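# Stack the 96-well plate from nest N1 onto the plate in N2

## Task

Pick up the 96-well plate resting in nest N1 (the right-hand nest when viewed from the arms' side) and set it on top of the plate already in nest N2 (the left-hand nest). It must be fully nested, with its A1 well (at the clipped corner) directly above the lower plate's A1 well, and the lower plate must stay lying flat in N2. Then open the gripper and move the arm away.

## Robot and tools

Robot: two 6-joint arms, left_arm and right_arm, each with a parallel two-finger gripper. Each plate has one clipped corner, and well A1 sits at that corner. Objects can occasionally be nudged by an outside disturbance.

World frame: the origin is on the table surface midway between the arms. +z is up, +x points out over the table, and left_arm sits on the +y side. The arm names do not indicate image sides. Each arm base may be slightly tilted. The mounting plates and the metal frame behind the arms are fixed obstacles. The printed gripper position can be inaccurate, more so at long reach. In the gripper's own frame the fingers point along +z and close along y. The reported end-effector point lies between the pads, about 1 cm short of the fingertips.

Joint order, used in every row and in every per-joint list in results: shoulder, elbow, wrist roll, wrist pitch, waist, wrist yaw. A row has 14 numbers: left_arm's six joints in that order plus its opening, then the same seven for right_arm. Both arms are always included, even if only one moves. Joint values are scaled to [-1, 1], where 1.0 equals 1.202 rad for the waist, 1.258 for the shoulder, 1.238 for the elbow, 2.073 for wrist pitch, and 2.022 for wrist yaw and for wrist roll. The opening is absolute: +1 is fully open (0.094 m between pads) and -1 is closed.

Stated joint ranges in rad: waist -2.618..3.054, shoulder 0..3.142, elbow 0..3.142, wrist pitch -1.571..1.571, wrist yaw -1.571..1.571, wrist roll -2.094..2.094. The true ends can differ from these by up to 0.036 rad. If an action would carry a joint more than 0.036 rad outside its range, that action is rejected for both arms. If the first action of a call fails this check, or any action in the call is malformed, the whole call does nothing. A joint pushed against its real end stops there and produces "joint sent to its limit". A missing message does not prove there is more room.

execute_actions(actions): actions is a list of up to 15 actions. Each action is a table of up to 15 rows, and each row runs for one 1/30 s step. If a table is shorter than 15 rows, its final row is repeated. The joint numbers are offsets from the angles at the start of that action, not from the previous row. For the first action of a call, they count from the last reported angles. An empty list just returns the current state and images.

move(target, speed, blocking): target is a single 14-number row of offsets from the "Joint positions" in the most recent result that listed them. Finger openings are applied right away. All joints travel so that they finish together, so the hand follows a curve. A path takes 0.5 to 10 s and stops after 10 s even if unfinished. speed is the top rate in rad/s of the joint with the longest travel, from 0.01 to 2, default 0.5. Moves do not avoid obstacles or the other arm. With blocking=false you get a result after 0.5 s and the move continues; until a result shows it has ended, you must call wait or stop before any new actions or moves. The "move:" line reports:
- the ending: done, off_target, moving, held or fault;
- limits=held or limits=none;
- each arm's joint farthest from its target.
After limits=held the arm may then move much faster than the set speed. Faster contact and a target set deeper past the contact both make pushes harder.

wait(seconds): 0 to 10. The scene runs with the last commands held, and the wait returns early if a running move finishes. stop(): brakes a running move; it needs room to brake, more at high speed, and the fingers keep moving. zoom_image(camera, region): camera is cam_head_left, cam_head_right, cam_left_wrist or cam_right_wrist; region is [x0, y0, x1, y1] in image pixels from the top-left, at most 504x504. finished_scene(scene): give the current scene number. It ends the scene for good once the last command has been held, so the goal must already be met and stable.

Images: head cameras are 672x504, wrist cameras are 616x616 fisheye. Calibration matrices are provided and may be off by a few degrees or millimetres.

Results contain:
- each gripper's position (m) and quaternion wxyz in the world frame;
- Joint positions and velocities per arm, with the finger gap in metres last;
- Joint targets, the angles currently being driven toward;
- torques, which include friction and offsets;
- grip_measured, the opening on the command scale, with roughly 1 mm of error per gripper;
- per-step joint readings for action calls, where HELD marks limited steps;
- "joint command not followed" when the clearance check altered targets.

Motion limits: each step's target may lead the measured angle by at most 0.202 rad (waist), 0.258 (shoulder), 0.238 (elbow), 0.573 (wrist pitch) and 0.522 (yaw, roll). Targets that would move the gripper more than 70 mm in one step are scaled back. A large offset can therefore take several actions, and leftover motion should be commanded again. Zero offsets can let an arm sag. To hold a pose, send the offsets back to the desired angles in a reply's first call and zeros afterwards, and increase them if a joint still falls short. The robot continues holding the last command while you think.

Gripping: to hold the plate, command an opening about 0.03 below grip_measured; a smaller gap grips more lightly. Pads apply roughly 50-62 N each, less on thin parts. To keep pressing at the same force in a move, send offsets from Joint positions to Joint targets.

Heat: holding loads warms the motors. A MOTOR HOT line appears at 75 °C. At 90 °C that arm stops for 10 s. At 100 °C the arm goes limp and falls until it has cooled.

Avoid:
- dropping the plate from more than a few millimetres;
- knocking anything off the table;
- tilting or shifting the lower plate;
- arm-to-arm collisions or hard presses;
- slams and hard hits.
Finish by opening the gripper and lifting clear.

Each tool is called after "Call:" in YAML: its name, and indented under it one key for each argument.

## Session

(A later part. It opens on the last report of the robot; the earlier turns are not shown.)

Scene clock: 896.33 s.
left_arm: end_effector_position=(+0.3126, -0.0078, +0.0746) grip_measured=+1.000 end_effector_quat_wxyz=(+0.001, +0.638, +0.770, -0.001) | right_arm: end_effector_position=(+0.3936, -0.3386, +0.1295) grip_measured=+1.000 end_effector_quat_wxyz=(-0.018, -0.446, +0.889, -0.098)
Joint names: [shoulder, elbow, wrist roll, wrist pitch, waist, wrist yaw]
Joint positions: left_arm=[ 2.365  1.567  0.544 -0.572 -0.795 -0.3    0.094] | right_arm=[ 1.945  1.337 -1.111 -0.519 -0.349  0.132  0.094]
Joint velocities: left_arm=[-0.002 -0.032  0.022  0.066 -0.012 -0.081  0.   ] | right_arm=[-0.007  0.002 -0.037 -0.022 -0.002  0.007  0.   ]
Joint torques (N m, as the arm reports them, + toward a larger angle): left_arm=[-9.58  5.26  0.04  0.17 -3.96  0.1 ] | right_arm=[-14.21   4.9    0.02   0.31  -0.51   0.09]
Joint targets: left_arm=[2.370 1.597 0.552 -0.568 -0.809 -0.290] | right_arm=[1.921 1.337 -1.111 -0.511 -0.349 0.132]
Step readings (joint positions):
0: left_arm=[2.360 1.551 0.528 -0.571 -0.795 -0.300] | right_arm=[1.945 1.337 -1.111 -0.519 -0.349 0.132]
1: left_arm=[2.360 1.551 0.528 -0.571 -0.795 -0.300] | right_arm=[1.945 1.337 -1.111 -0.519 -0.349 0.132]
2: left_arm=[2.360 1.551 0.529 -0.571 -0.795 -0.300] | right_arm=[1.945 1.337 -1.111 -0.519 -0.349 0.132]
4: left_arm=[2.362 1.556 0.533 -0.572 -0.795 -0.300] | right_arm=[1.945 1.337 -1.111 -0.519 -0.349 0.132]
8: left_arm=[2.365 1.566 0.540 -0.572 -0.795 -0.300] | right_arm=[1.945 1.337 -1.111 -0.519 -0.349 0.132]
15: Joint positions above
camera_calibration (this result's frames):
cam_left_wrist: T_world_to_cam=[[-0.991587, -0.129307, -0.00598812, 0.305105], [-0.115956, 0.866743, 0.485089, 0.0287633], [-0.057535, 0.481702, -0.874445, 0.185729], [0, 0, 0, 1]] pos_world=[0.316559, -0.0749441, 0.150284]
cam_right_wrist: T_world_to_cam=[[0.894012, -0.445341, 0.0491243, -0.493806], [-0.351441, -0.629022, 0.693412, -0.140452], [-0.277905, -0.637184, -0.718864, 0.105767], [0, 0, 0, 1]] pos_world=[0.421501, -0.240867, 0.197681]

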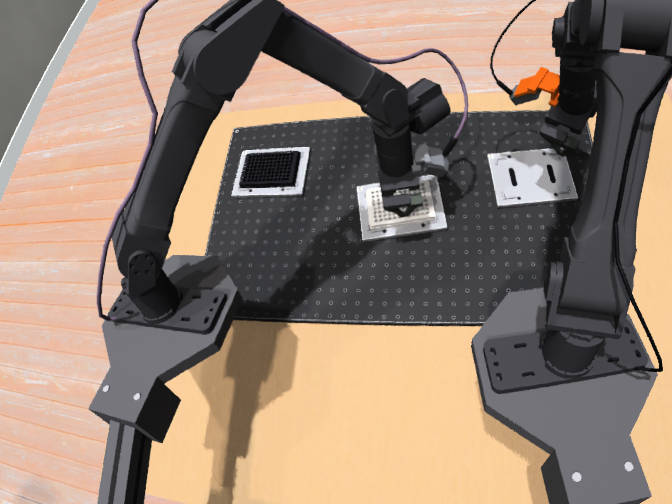

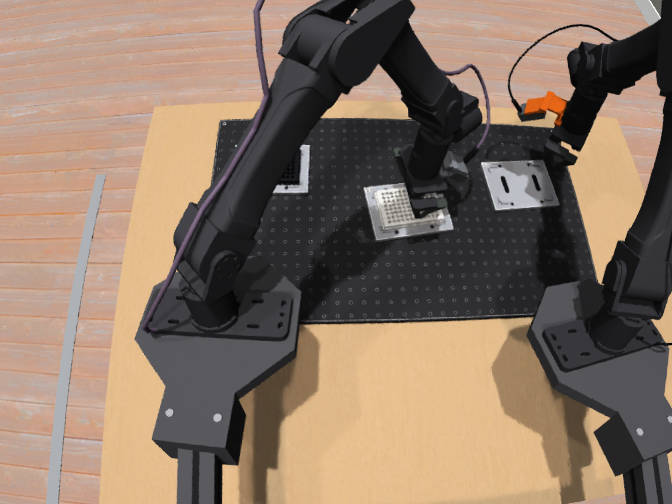

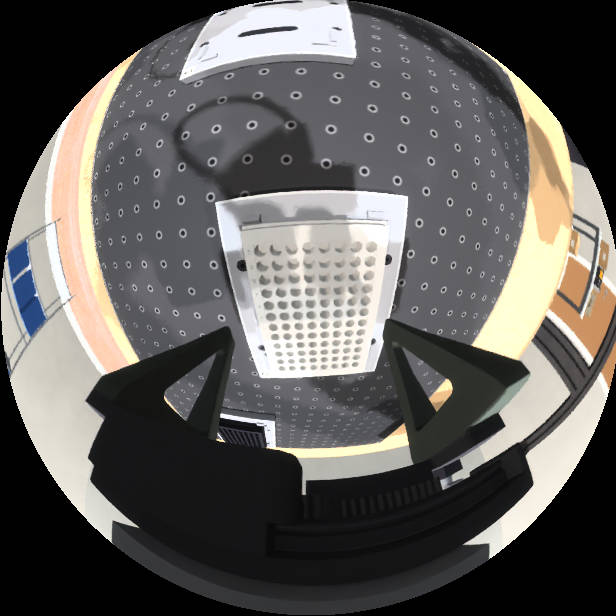

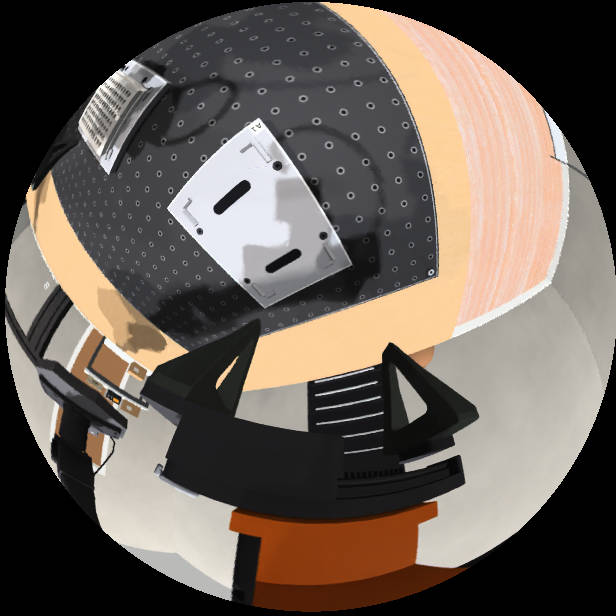

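Call:
execute_actions:
  actions:
    - [[0.005,0.024,0.008,-0.006,-0.022,0.005,1,-0.019,0,0,0.004,0,0,1],[0.005,0.024,0.008,-0.008,-0.022,0.005,1,-0.019,0,0,0.004,0,0,1],[0.005,0.024,0.008,-0.010,-0.022,0.005,1,-0.019,0,0,0.004,0,0,1],[0.005,0.024,0.008,-0.010,-0.014,0.005,1,-0.019,0,0,0.004,0,0,1]]

Call:
zoom_image:
  camera: "cam_left_wrist"
  region: [190, 130, 430, 370]

Scene clock: 905.07 s.
left_arm: end_effector_position=(+0.3091, -0.0074, +0.0753) grip_measured=+1.000 end_effector_quat_wxyz=(-0.004, +0.644, +0.765, -0.001) | right_arm: end_effector_position=(+0.3936, -0.3386, +0.1295) grip_measured=+1.000 end_effector_quat_wxyz=(-0.018, -0.446, +0.889, -0.098)
Joint names: [shoulder, elbow, wrist roll, wrist pitch, waist, wrist yaw]
Joint positions: left_arm=[ 2.365  1.567  0.552 -0.584 -0.8   -0.299  0.094] | right_arm=[ 1.945  1.337 -1.111 -0.519 -0.349  0.132  0.094]
Joint velocities: left_arm=[-0.002  0.002 -0.037 -0.051  0.002  0.037  0.   ] | right_arm=[-0.017 -0.002 -0.022 -0.007 -0.017  0.037  0.   ]
Joint torques (N m, as the arm reports them, + toward a larger angle): left_arm=[-9.48  5.22  0.07  0.08 -3.73  0.08] | right_arm=[-14.2    4.89   0.02   0.31  -0.47   0.09]
Joint targets: left_arm=[2.372 1.596 0.560 -0.593 -0.811 -0.290] | right_arm=[1.921 1.337 -1.111 -0.511 -0.349 0.132]
Step readings (joint positions):
0: left_arm=[2.365 1.567 0.545 -0.572 -0.795 -0.300] | right_arm=[1.945 1.337 -1.111 -0.519 -0.349 0.132]
1: left_arm=[2.365 1.567 0.546 -0.572 -0.795 -0.300] | right_arm=[1.945 1.337 -1.111 -0.519 -0.349 0.132]
2: left_arm=[2.365 1.567 0.547 -0.574 -0.796 -0.300] | right_arm=[1.945 1.337 -1.111 -0.519 -0.349 0.132]
4: left_arm=[2.365 1.567 0.549 -0.577 -0.799 -0.300] | right_arm=[1.945 1.337 -1.111 -0.519 -0.349 0.132]
8: left_arm=[2.365 1.567 0.551 -0.582 -0.800 -0.299] | right_arm=[1.945 1.337 -1.111 -0.519 -0.349 0.132]
15: Joint positions above
camera_calibration (this result's frames):
cam_left_wrist: T_world_to_cam=[[-0.993622, -0.112753, 0.00126643, 0.30185], [-0.0975732, 0.865375, 0.491534, 0.0214945], [-0.0565177, 0.488275, -0.870858, 0.185354], [0, 0, 0, 1]] pos_world=[0.312498, -0.0750701, 0.150469]
cam_right_wrist: T_world_to_cam=[[0.894012, -0.445341, 0.0491243, -0.493806], [-0.351441, -0.629022, 0.693412, -0.140452], [-0.277905, -0.637184, -0.718864, 0.105767], [0, 0, 0, 1]] pos_world=[0.421501, -0.240867, 0.197681]

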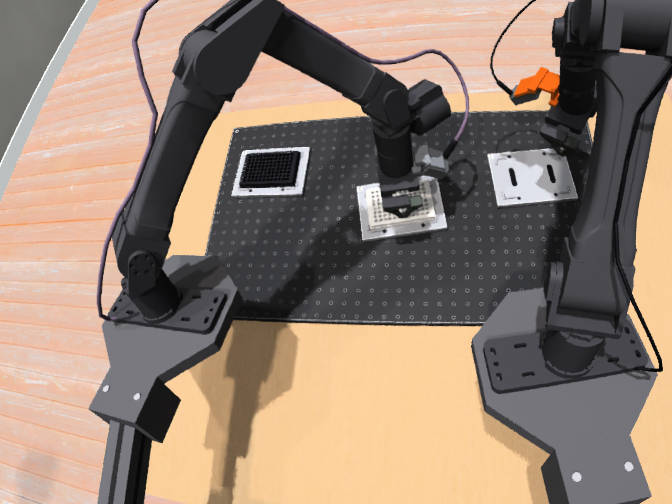

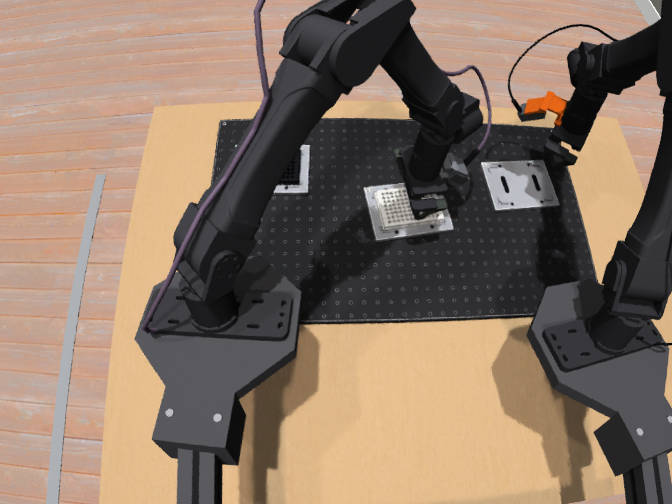

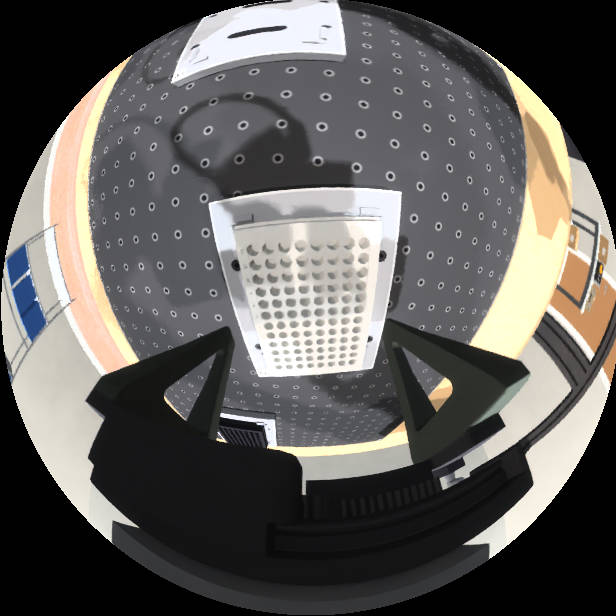

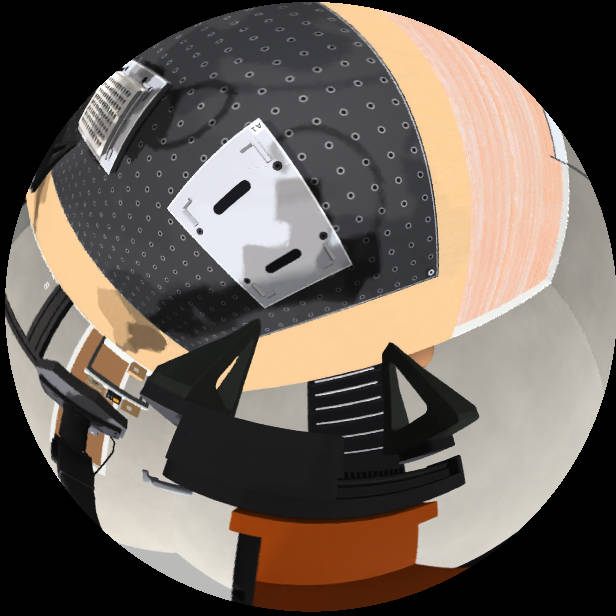

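Region (190, 130, 430, 370) of cam_left_wrist's 616x616 image, scaled by 2.100, with more detail than that image has.

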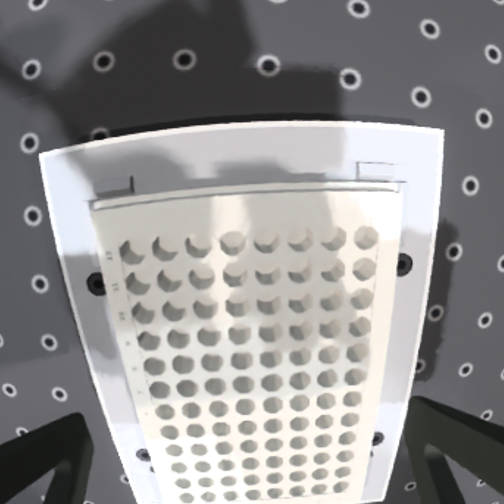

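Call:
execute_actions:
  actions:
    - [[0.008,0.02,0.003,0.006,-0.004,0.004,1,-0.019,0,0,0.004,0,0,1],[0.012,0.02,0.003,0.009,-0.004,0.004,1,-0.019,0,0,0.004,0,0,1],[0.016,0.02,0.003,0.012,-0.004,0.004,1,-0.019,0,0,0.004,0,0,1],[0.020,0.02,0.003,0.015,-0.004,0.004,1,-0.019,0,0,0.004,0,0,1],[0.024,0.02,0.003,0.018,-0.004,0.004,1,-0.019,0,0,0.004,0,0,1],[0.028,0.02,0.003,0.021,-0.004,0.004,1,-0.019,0,0,0.004,0,0,1],[0.031,0.02,0.003,0.0227,-0.004,0.004,1,-0.019,0,0,0.004,0,0,1]]

Call:
zoom_image:
  camera: "cam_left_wrist"
  region: [190, 130, 430, 370]

Scene clock: 921.07 s.
left_arm: end_effector_position=(+0.3030, -0.0080, +0.0594) grip_measured=+1.000 end_effector_quat_wxyz=(-0.008, +0.645, +0.764, -0.000) | right_arm: end_effector_position=(+0.3936, -0.3386, +0.1295) grip_measured=+1.000 end_effector_quat_wxyz=(-0.018, -0.446, +0.889, -0.098)
Joint names: [shoulder, elbow, wrist roll, wrist pitch, waist, wrist yaw]
Joint positions: left_arm=[ 2.407  1.567  0.553 -0.551 -0.8   -0.299  0.094] | right_arm=[ 1.945  1.337 -1.111 -0.519 -0.349  0.132  0.094]
Joint velocities: left_arm=[-0.002  0.027 -0.037  0.022  0.002  0.022  0.   ] | right_arm=[-0.002 -0.007 -0.081  0.007  0.007 -0.037  0.   ]
Joint torques (N m, as the arm reports them, + toward a larger angle): left_arm=[-10.07   4.9    0.05   0.12  -3.35   0.09] | right_arm=[-14.18   4.88   0.     0.31  -0.48   0.08]
Joint targets: left_arm=[2.404 1.591 0.558 -0.537 -0.804 -0.291] | right_arm=[1.921 1.337 -1.111 -0.511 -0.349 0.132]
Step readings (joint positions):
0: left_arm=[2.365 1.567 0.553 -0.585 -0.800 -0.299] | right_arm=[1.945 1.337 -1.111 -0.519 -0.349 0.132]
1: left_arm=[2.365 1.567 0.553 -0.585 -0.800 -0.299] | right_arm=[1.945 1.337 -1.111 -0.519 -0.349 0.132]
2: left_arm=[2.366 1.567 0.553 -0.584 -0.800 -0.299] | right_arm=[1.945 1.337 -1.111 -0.519 -0.349 0.132]
4: left_arm=[2.371 1.567 0.553 -0.576 -0.800 -0.299] | right_arm=[1.945 1.337 -1.111 -0.519 -0.349 0.132]
8: left_arm=[2.393 1.567 0.553 -0.559 -0.800 -0.299] | right_arm=[1.945 1.337 -1.111 -0.519 -0.349 0.132]
15: Joint positions above
camera_calibration (this result's frames):
cam_left_wrist: T_world_to_cam=[[-0.993924, -0.109914, 0.00588872, 0.295646], [-0.092455, 0.862688, 0.497213, 0.0273612], [-0.0597306, 0.493648, -0.867608, 0.172344], [0, 0, 0, 1]] pos_world=[0.306674, -0.0761858, 0.134182]
cam_right_wrist: T_world_to_cam=[[0.894012, -0.445341, 0.0491243, -0.493806], [-0.351441, -0.629022, 0.693412, -0.140452], [-0.277905, -0.637184, -0.718864, 0.105767], [0, 0, 0, 1]] pos_world=[0.421501, -0.240867, 0.197681]

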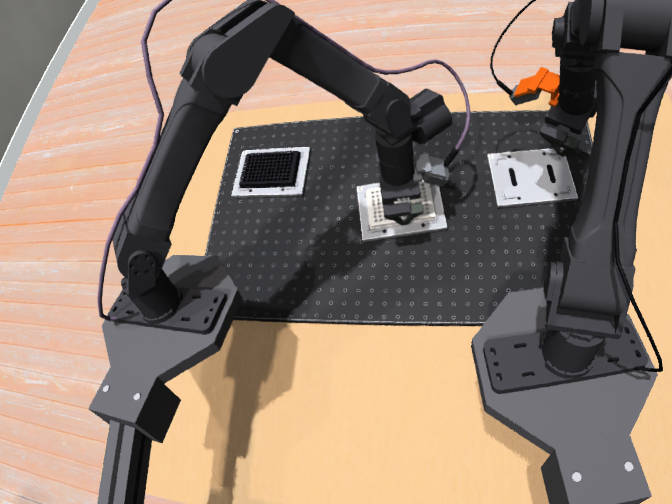

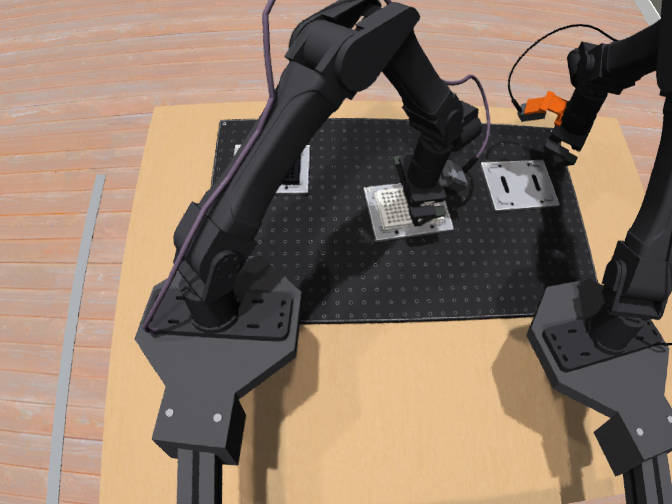

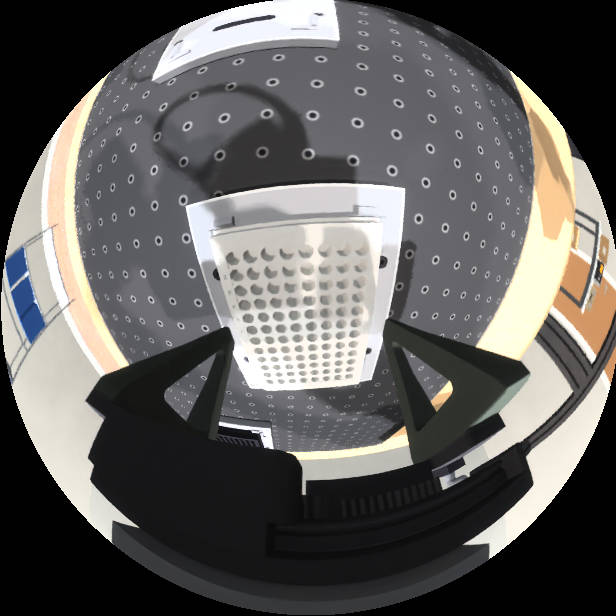

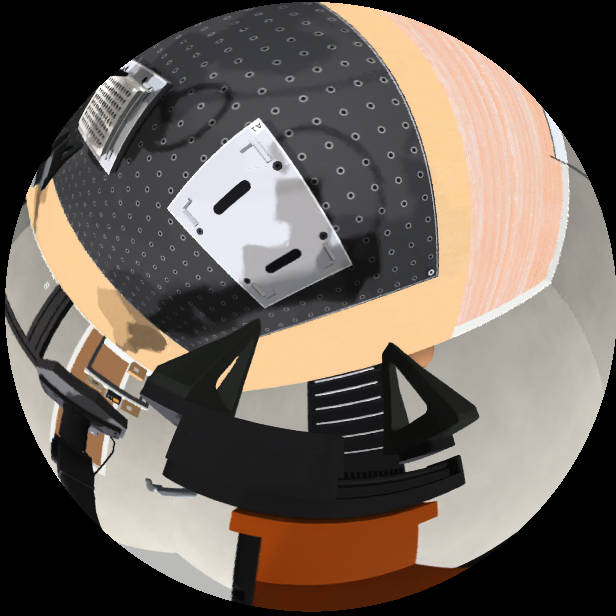

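Region (190, 130, 430, 370) of cam_left_wrist's 616x616 image, scaled by 2.100, with more detail than that image has.

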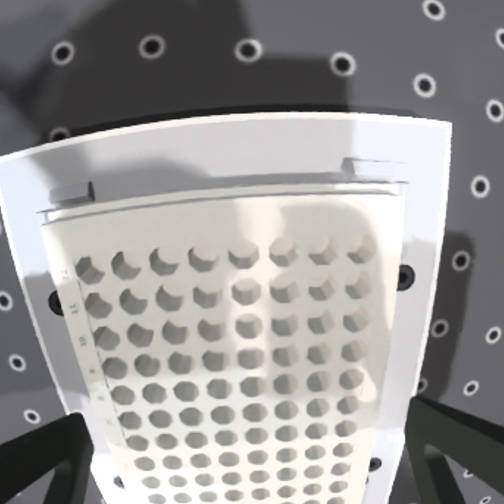

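Call:
execute_actions:
  actions:
    - [[-0.001,0.02,0.003,0.008,0.001,0.004,1,-0.019,0,0,0.004,0,0,1],[-0.001,0.02,0.003,0.010,0.002,0.004,1,-0.019,0,0,0.004,0,0,1],[-0.001,0.02,0.003,0.0116,0.0035,0.004,1,-0.019,0,0,0.004,0,0,1]]

Call:
zoom_image:
  camera: "cam_left_wrist"
  region: [190, 130, 430, 370]

Scene clock: 932.33 s.
left_arm: end_effector_position=(+0.3070, -0.0086, +0.0586) grip_measured=+1.000 end_effector_quat_wxyz=(-0.002, +0.641, +0.767, -0.000) | right_arm: end_effector_position=(+0.3936, -0.3386, +0.1295) grip_measured=+1.000 end_effector_quat_wxyz=(-0.018, -0.446, +0.889, -0.098)
Joint names: [shoulder, elbow, wrist roll, wrist pitch, waist, wrist yaw]
Joint positions: left_arm=[ 2.407  1.567  0.553 -0.537 -0.794 -0.299  0.094] | right_arm=[ 1.945  1.337 -1.111 -0.519 -0.349  0.132  0.094]
Joint velocities: left_arm=[-0.007 -0.012 -0.022  0.007  0.007 -0.095  0.   ] | right_arm=[-0.002  0.002  0.022 -0.037  0.002 -0.007  0.   ]
Joint torques (N m, as the arm reports them, + toward a larger angle): left_arm=[-10.03   4.77   0.05   0.2   -3.12   0.08] | right_arm=[-14.17   4.92   0.01   0.3   -0.46   0.09]
Joint targets: left_arm=[2.405 1.591 0.559 -0.527 -0.795 -0.291] | right_arm=[1.921 1.337 -1.111 -0.511 -0.349 0.132]
Step readings (joint positions):
0: left_arm=[2.407 1.567 0.553 -0.547 -0.800 -0.299] | right_arm=[1.945 1.337 -1.111 -0.519 -0.349 0.132]
1: left_arm=[2.407 1.567 0.553 -0.547 -0.800 -0.299] | right_arm=[1.945 1.337 -1.111 -0.519 -0.349 0.132]
2: left_arm=[2.407 1.567 0.553 -0.546 -0.800 -0.299] | right_arm=[1.945 1.337 -1.111 -0.519 -0.349 0.132]
4: left_arm=[2.407 1.567 0.553 -0.543 -0.799 -0.299] | right_arm=[1.945 1.337 -1.111 -0.519 -0.349 0.132]
8: left_arm=[2.407 1.567 0.553 -0.539 -0.795 -0.299] | right_arm=[1.945 1.337 -1.111 -0.519 -0.349 0.132]
15: Joint positions above
camera_calibration (this result's frames):
cam_left_wrist: T_world_to_cam=[[-0.992846, -0.119385, -0.0018288, 0.299578], [-0.105001, 0.865724, 0.489383, 0.0329682], [-0.0568419, 0.486075, -0.872067, 0.171515], [0, 0, 0, 1]] pos_world=[0.310645, -0.0761455, 0.133987]
cam_right_wrist: T_world_to_cam=[[0.894012, -0.445341, 0.0491243, -0.493806], [-0.351441, -0.629022, 0.693412, -0.140452], [-0.277905, -0.637184, -0.718864, 0.105767], [0, 0, 0, 1]] pos_world=[0.421501, -0.240867, 0.197681]

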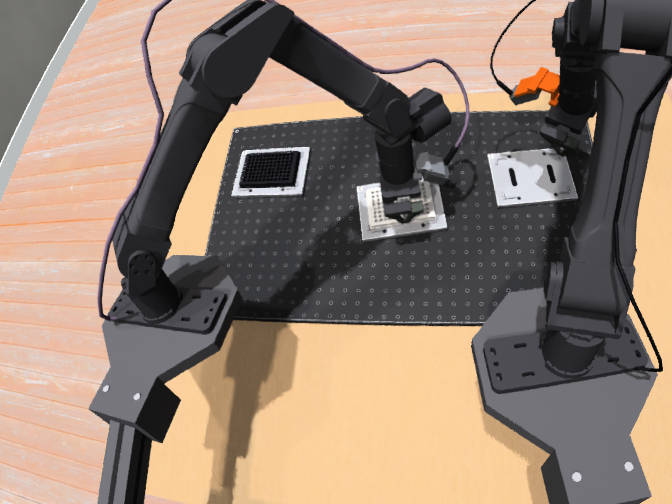

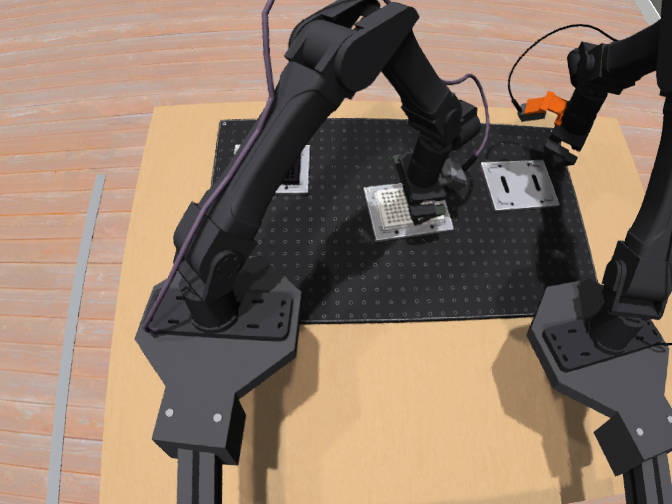

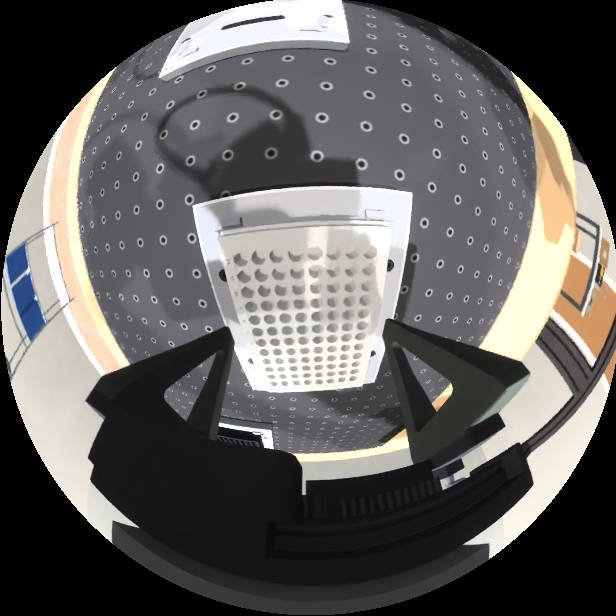

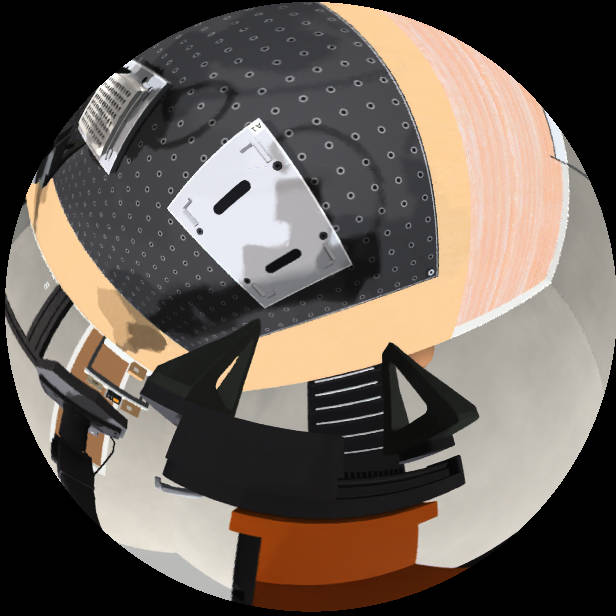

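Region (190, 130, 430, 370) of cam_left_wrist's 616x616 image, scaled by 2.100, with more detail than that image has.

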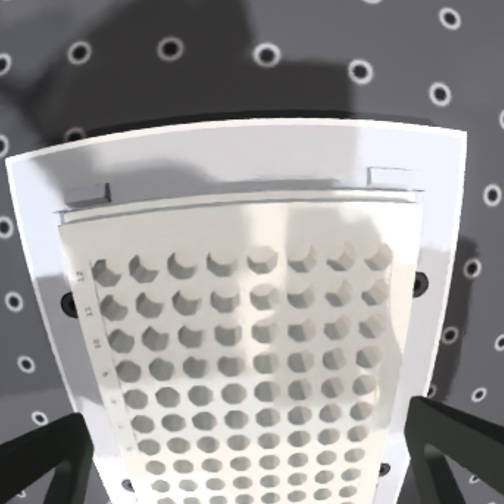

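Call:
execute_actions:
  actions:
    - [[0.002,0.02,0.004,0.007,0.000,0.004,1,-0.019,0,0,0.004,0,0,1],[0.004,0.02,0.004,0.0085,0.001,0.004,1,-0.019,0,0,0.004,0,0,1],[0.006,0.02,0.004,0.010,0.001,0.004,1,-0.019,0,0,0.004,0,0,1],[0.008,0.02,0.005,0.0115,0.002,0.004,1,-0.019,0,0,0.004,0,0,1],[0.010,0.02,0.005,0.013,0.002,0.004,1,-0.019,0,0,0.004,0,0,1],[0.012,0.02,0.005,0.0145,0.0025,0.004,1,-0.019,0,0,0.004,0,0,1],[0.0135,0.02,0.005,0.016,0.0025,0.004,1,-0.019,0,0,0.004,0,0,1]]

Call:
zoom_image:
  camera: "cam_left_wrist"
  region: [190, 130, 430, 370]

Scene clock: 943.87 s.
left_arm: end_effector_position=(+0.3061, -0.0103, +0.0529) grip_measured=+1.000 end_effector_quat_wxyz=(+0.001, +0.642, +0.767, -0.001) | right_arm: end_effector_position=(+0.3936, -0.3386, +0.1295) grip_measured=+1.000 end_effector_quat_wxyz=(-0.018, -0.446, +0.889, -0.098)
Joint names: [shoulder, elbow, wrist roll, wrist pitch, waist, wrist yaw]
Joint positions: left_arm=[ 2.422  1.567  0.555 -0.517 -0.794 -0.299  0.094] | right_arm=[ 1.945  1.337 -1.111 -0.519 -0.349  0.132  0.094]
Joint velocities: left_arm=[-0.007  0.012  0.007  0.007 -0.012 -0.007  0.   ] | right_arm=[-0.022  0.007 -0.037  0.051  0.012 -0.037  0.   ]
Joint torques (N m, as the arm reports them, + toward a larger angle): left_arm=[-9.87  4.71  0.04  0.28 -2.84  0.08] | right_arm=[-14.19   4.9    0.     0.31  -0.48   0.08]
Joint targets: left_arm=[2.424 1.591 0.563 -0.504 -0.791 -0.291] | right_arm=[1.921 1.337 -1.111 -0.511 -0.349 0.132]
Step readings (joint positions):
0: left_arm=[2.407 1.567 0.553 -0.537 -0.794 -0.299] | right_arm=[1.945 1.337 -1.111 -0.519 -0.349 0.132]
1: left_arm=[2.407 1.567 0.553 -0.537 -0.794 -0.299] | right_arm=[1.945 1.337 -1.111 -0.519 -0.349 0.132]
2: left_arm=[2.407 1.567 0.553 -0.536 -0.794 -0.299] | right_arm=[1.945 1.337 -1.111 -0.519 -0.349 0.132]
4: left_arm=[2.407 1.567 0.553 -0.532 -0.794 -0.299] | right_arm=[1.945 1.337 -1.111 -0.519 -0.349 0.132]
8: left_arm=[2.411 1.567 0.554 -0.521 -0.794 -0.299] | right_arm=[1.945 1.337 -1.111 -0.519 -0.349 0.132]
15: Joint positions above
camera_calibration (this result's frames):
cam_left_wrist: T_world_to_cam=[[-0.992904, -0.118811, -0.00497111, 0.298683], [-0.106268, 0.86777, 0.485471, 0.0377458], [-0.0533653, 0.482554, -0.874239, 0.166304], [0, 0, 0, 1]] pos_world=[0.309449, -0.0775188, 0.12855]
cam_right_wrist: T_world_to_cam=[[0.894012, -0.445341, 0.0491243, -0.493806], [-0.351441, -0.629022, 0.693412, -0.140452], [-0.277905, -0.637184, -0.718864, 0.105767], [0, 0, 0, 1]] pos_world=[0.421501, -0.240867, 0.197681]

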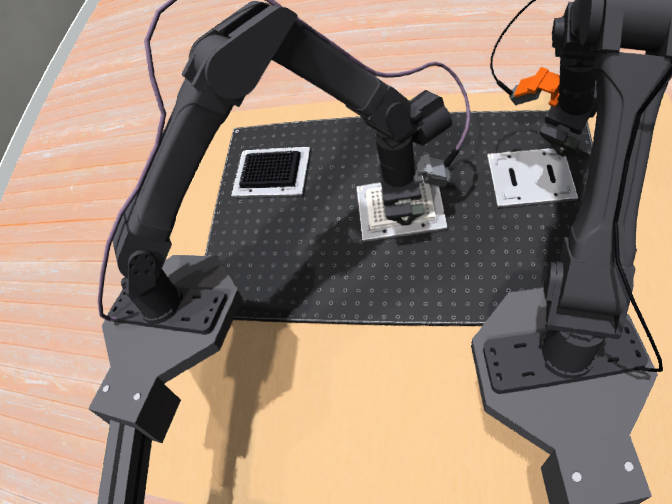

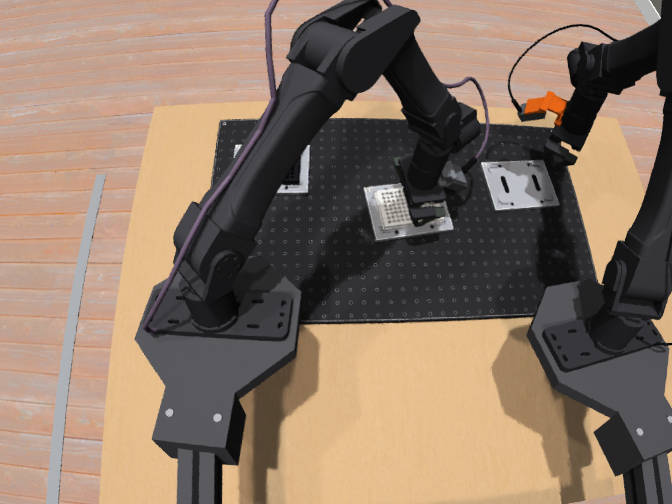

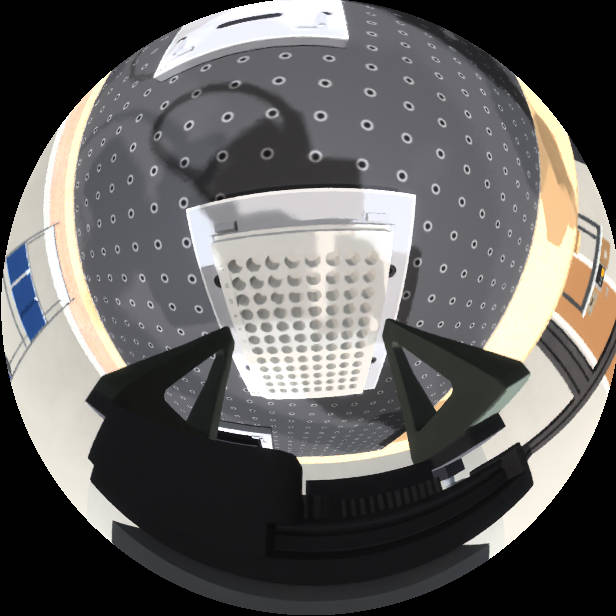

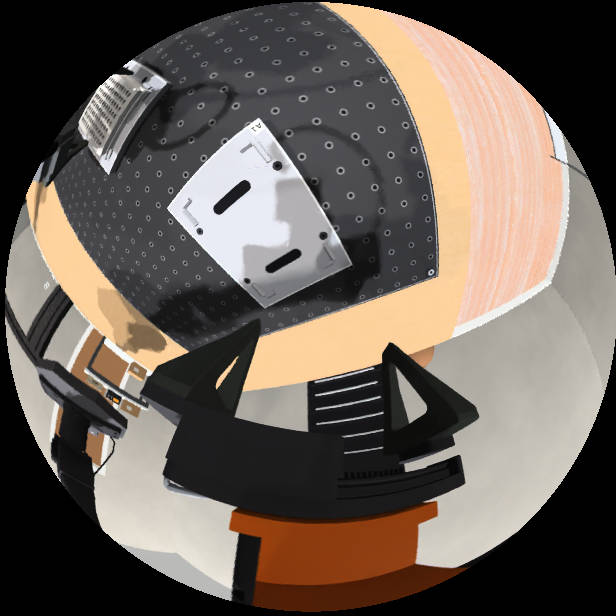

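Region (190, 130, 430, 370) of cam_left_wrist's 616x616 image, scaled by 2.100, with more detail than that image has.

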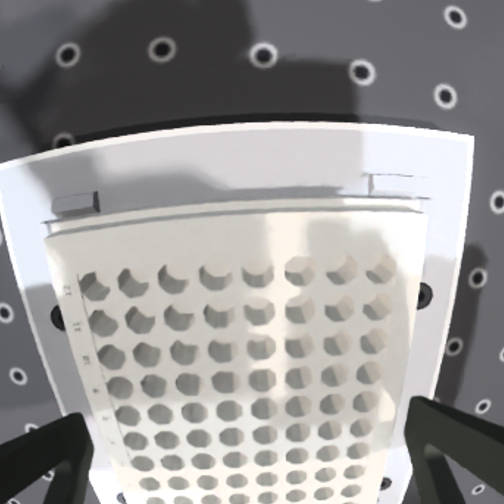

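Call:
execute_actions:
  actions:
    - [[0.003,0.02,0.004,0.007,0.002,0.004,1,-0.019,0,0,0.004,0,0,1],[0.005,0.02,0.004,0.008,0.002,0.004,1,-0.019,0,0,0.004,0,0,1],[0.006,0.02,0.004,0.009,0.002,0.004,1,-0.019,0,0,0.004,0,0,1],[0.007,0.02,0.004,0.010,0.002,0.004,1,-0.019,0,0,0.004,0,0,1],[0.008,0.02,0.004,0.011,0.002,0.004,1,-0.019,0,0,0.004,0,0,1],[0.009,0.02,0.004,0.0113,0.002,0.004,1,-0.019,0,0,0.004,0,0,1]]

Call:
zoom_image:
  camera: "cam_left_wrist"
  region: [190, 130, 430, 370]

Scene clock: 953.83 s.
left_arm: end_effector_position=(+0.3082, -0.0126, +0.0529) grip_measured=+1.000 end_effector_quat_wxyz=(+0.007, +0.640, +0.768, -0.002) | right_arm: end_effector_position=(+0.3936, -0.3386, +0.1295) grip_measured=+1.000 end_effector_quat_wxyz=(-0.018, -0.446, +0.889, -0.098)
Joint names: [shoulder, elbow, wrist roll, wrist pitch, waist, wrist yaw]
Joint positions: left_arm=[ 2.422  1.567  0.556 -0.504 -0.794 -0.299  0.094] | right_arm=[ 1.945  1.337 -1.111 -0.519 -0.349  0.132  0.094]
Joint velocities: left_arm=[-0.002  0.012 -0.081  0.007  0.007 -0.081  0.   ] | right_arm=[ 0.007 -0.007 -0.007 -0.007 -0.007  0.066  0.   ]
Joint torques (N m, as the arm reports them, + toward a larger angle): left_arm=[-9.21  4.75  0.06  0.22 -2.88  0.08] | right_arm=[-14.16   4.89   0.02   0.31  -0.47   0.09]
Joint targets: left_arm=[2.433 1.591 0.563 -0.493 -0.791 -0.291] | right_arm=[1.921 1.337 -1.111 -0.511 -0.349 0.132]
Step readings (joint positions):
0: left_arm=[2.422 1.567 0.555 -0.514 -0.794 -0.299] | right_arm=[1.945 1.337 -1.111 -0.519 -0.349 0.132]
1: left_arm=[2.422 1.567 0.555 -0.514 -0.794 -0.299] | right_arm=[1.945 1.337 -1.111 -0.519 -0.349 0.132]
2: left_arm=[2.422 1.567 0.555 -0.513 -0.794 -0.299] | right_arm=[1.945 1.337 -1.111 -0.519 -0.349 0.132]
4: left_arm=[2.422 1.567 0.555 -0.511 -0.794 -0.299] | right_arm=[1.945 1.337 -1.111 -0.519 -0.349 0.132]
8: left_arm=[2.422 1.567 0.556 -0.506 -0.794 -0.299] | right_arm=[1.945 1.337 -1.111 -0.519 -0.349 0.132]
15: Joint positions above
camera_calibration (this result's frames):
cam_left_wrist: T_world_to_cam=[[-0.992463, -0.121949, -0.0120852, 0.300685], [-0.112933, 0.871863, 0.47655, 0.0425464], [-0.0475781, 0.474323, -0.879064, 0.165922], [0, 0, 0, 1]] pos_world=[0.311118, -0.0791271, 0.129214]
cam_right_wrist: T_world_to_cam=[[0.894012, -0.445341, 0.0491243, -0.493806], [-0.351441, -0.629022, 0.693412, -0.140452], [-0.277905, -0.637184, -0.718864, 0.105767], [0, 0, 0, 1]] pos_world=[0.421501, -0.240867, 0.197681]

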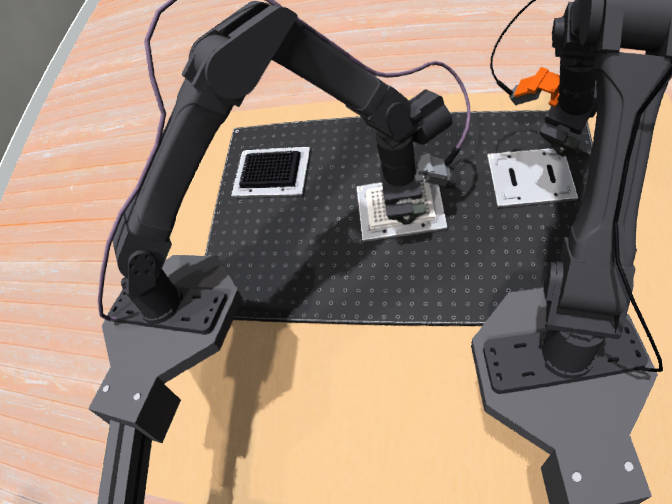

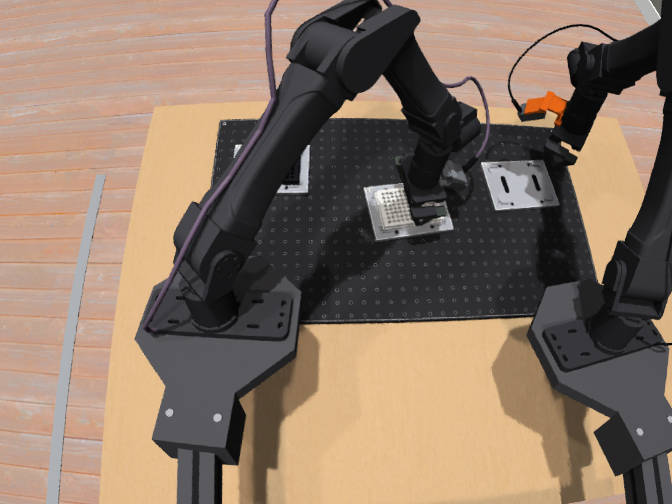

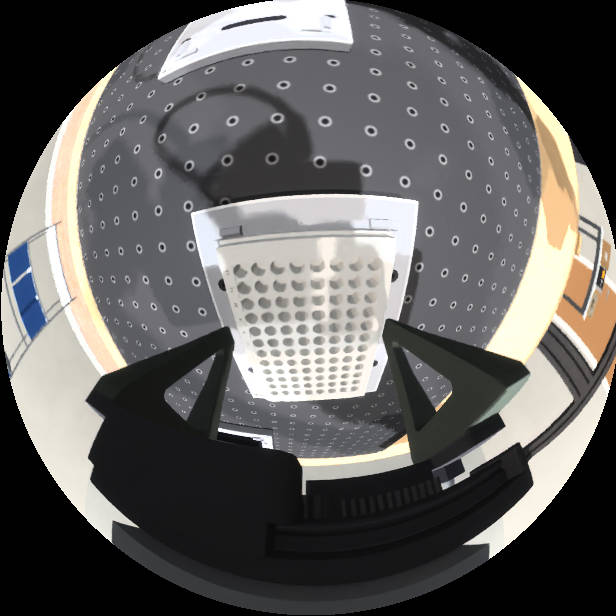

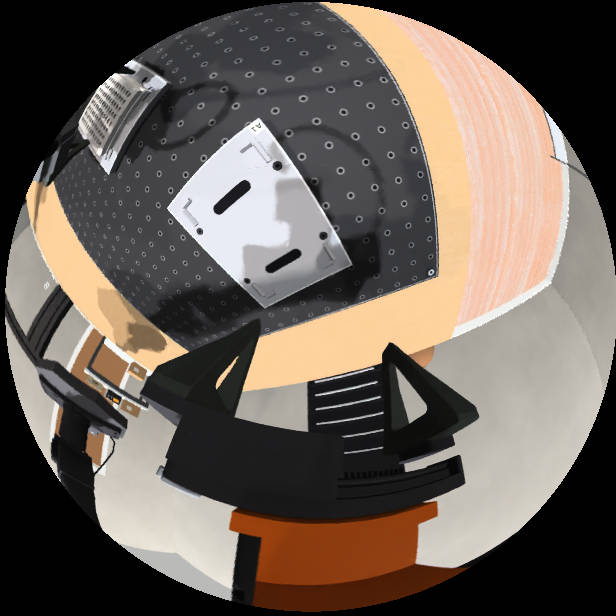

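Region (190, 130, 430, 370) of cam_left_wrist's 616x616 image, scaled by 2.100, with more detail than that image has.

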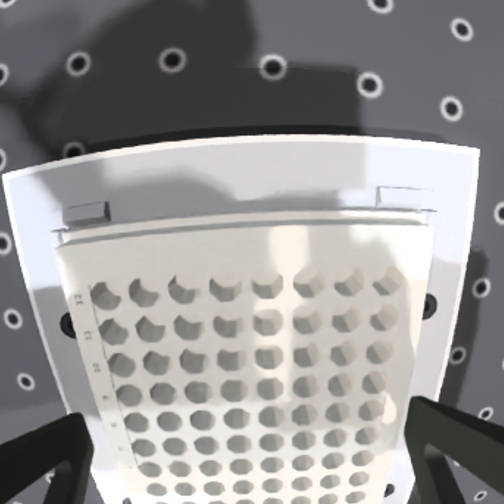

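Call:
execute_actions:
  actions:
    - [[0.016,0.02,0.004,0.004,0.002,0.004,1,-0.019,0,0,0.004,0,0,1],[0.016,0.02,0.004,0.004,0.002,0.004,1,-0.019,0,0,0.004,0,0,1],[0.016,0.02,0.004,0.004,0.002,0.004,1,-0.019,0,0,0.004,0,0,1],[0.009,0.02,0.004,0.004,0.002,0.004,1,-0.019,0,0,0.004,0,0,1]]

Call:
zoom_image:
  camera: "cam_left_wrist"
  region: [190, 130, 430, 370]

Scene clock: 960.00 s.
left_arm: end_effector_position=(+0.3053, -0.0115, +0.0484) grip_measured=+1.000 end_effector_quat_wxyz=(+0.003, +0.642, +0.767, -0.001) | right_arm: end_effector_position=(+0.3936, -0.3386, +0.1295) grip_measured=+1.000 end_effector_quat_wxyz=(-0.018, -0.446, +0.889, -0.098)
Joint names: [shoulder, elbow, wrist roll, wrist pitch, waist, wrist yaw]
Joint positions: left_arm=[ 2.433  1.567  0.557 -0.501 -0.794 -0.299  0.094] | right_arm=[ 1.945  1.337 -1.111 -0.519 -0.349  0.132  0.094]
Joint velocities: left_arm=[ 0.007  0.002 -0.022 -0.066  0.002 -0.051  0.   ] | right_arm=[-0.022 -0.002  0.037  0.037 -0.002  0.007  0.   ]
Joint torques (N m, as the arm reports them, + toward a larger angle): left_arm=[-10.12   4.66   0.06   0.2   -2.88   0.08] | right_arm=[-14.15   4.9    0.01   0.31  -0.47   0.09]
Joint targets: left_arm=[2.433 1.591 0.564 -0.495 -0.791 -0.291] | right_arm=[1.921 1.337 -1.111 -0.511 -0.349 0.132]
Step readings (joint positions):
0: left_arm=[2.422 1.567 0.556 -0.503 -0.794 -0.299] | right_arm=[1.945 1.337 -1.111 -0.519 -0.349 0.132]
1: left_arm=[2.423 1.567 0.556 -0.503 -0.794 -0.299] | right_arm=[1.945 1.337 -1.111 -0.519 -0.349 0.132]
2: left_arm=[2.425 1.567 0.556 -0.501 -0.794 -0.299] | right_arm=[1.945 1.337 -1.111 -0.519 -0.349 0.132]
4: left_arm=[2.430 1.567 0.556 -0.501 -0.794 -0.299] | right_arm=[1.945 1.337 -1.111 -0.519 -0.349 0.132]
8: left_arm=[2.433 1.567 0.556 -0.501 -0.794 -0.299] | right_arm=[1.945 1.337 -1.111 -0.519 -0.349 0.132]
15: Joint positions above
camera_calibration (this result's frames):
cam_left_wrist: T_world_to_cam=[[-0.992921, -0.118549, -0.00728271, 0.297844], [-0.107322, 0.869242, 0.482597, 0.0414014], [-0.050881, 0.479962, -0.875812, 0.162172], [0, 0, 0, 1]] pos_world=[0.308431, -0.0785153, 0.124222]
cam_right_wrist: T_world_to_cam=[[0.894012, -0.445341, 0.0491243, -0.493806], [-0.351441, -0.629022, 0.693412, -0.140452], [-0.277905, -0.637184, -0.718864, 0.105767], [0, 0, 0, 1]] pos_world=[0.421501, -0.240867, 0.197681]

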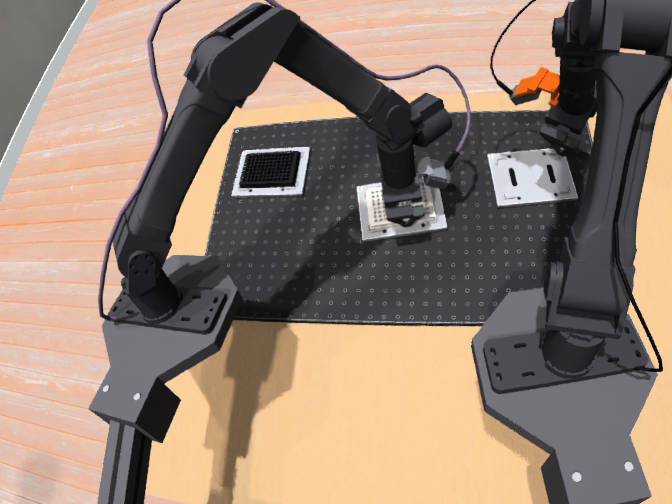

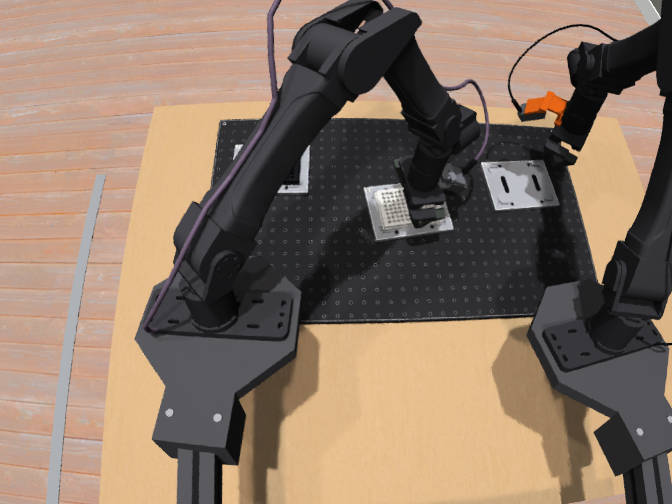

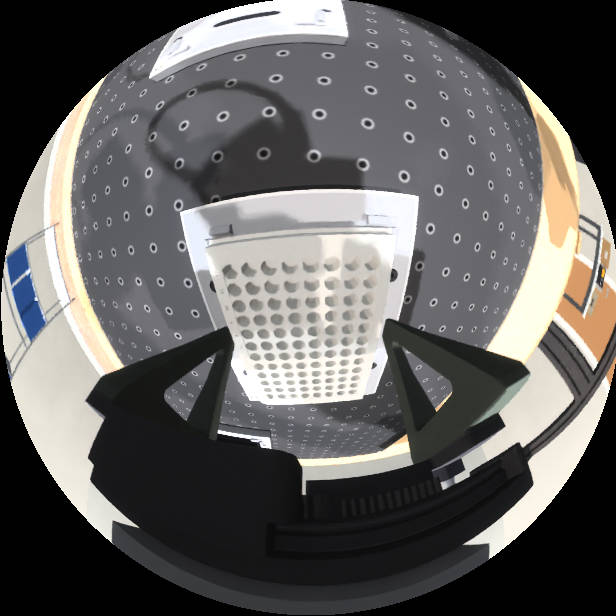

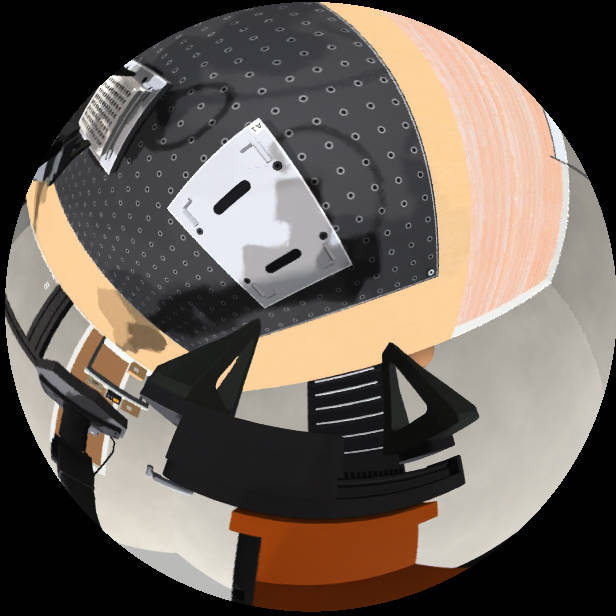

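Region (190, 130, 430, 370) of cam_left_wrist's 616x616 image, scaled by 2.100, with more detail than that image has.

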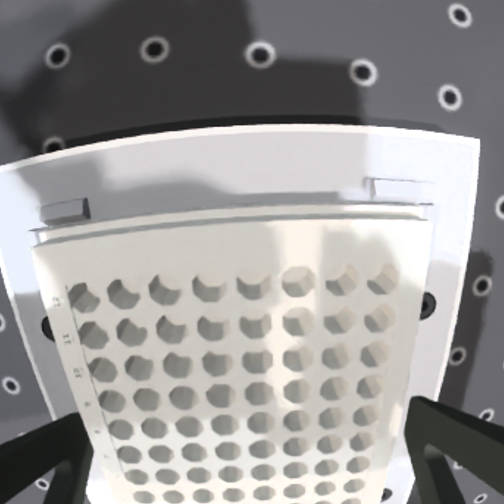

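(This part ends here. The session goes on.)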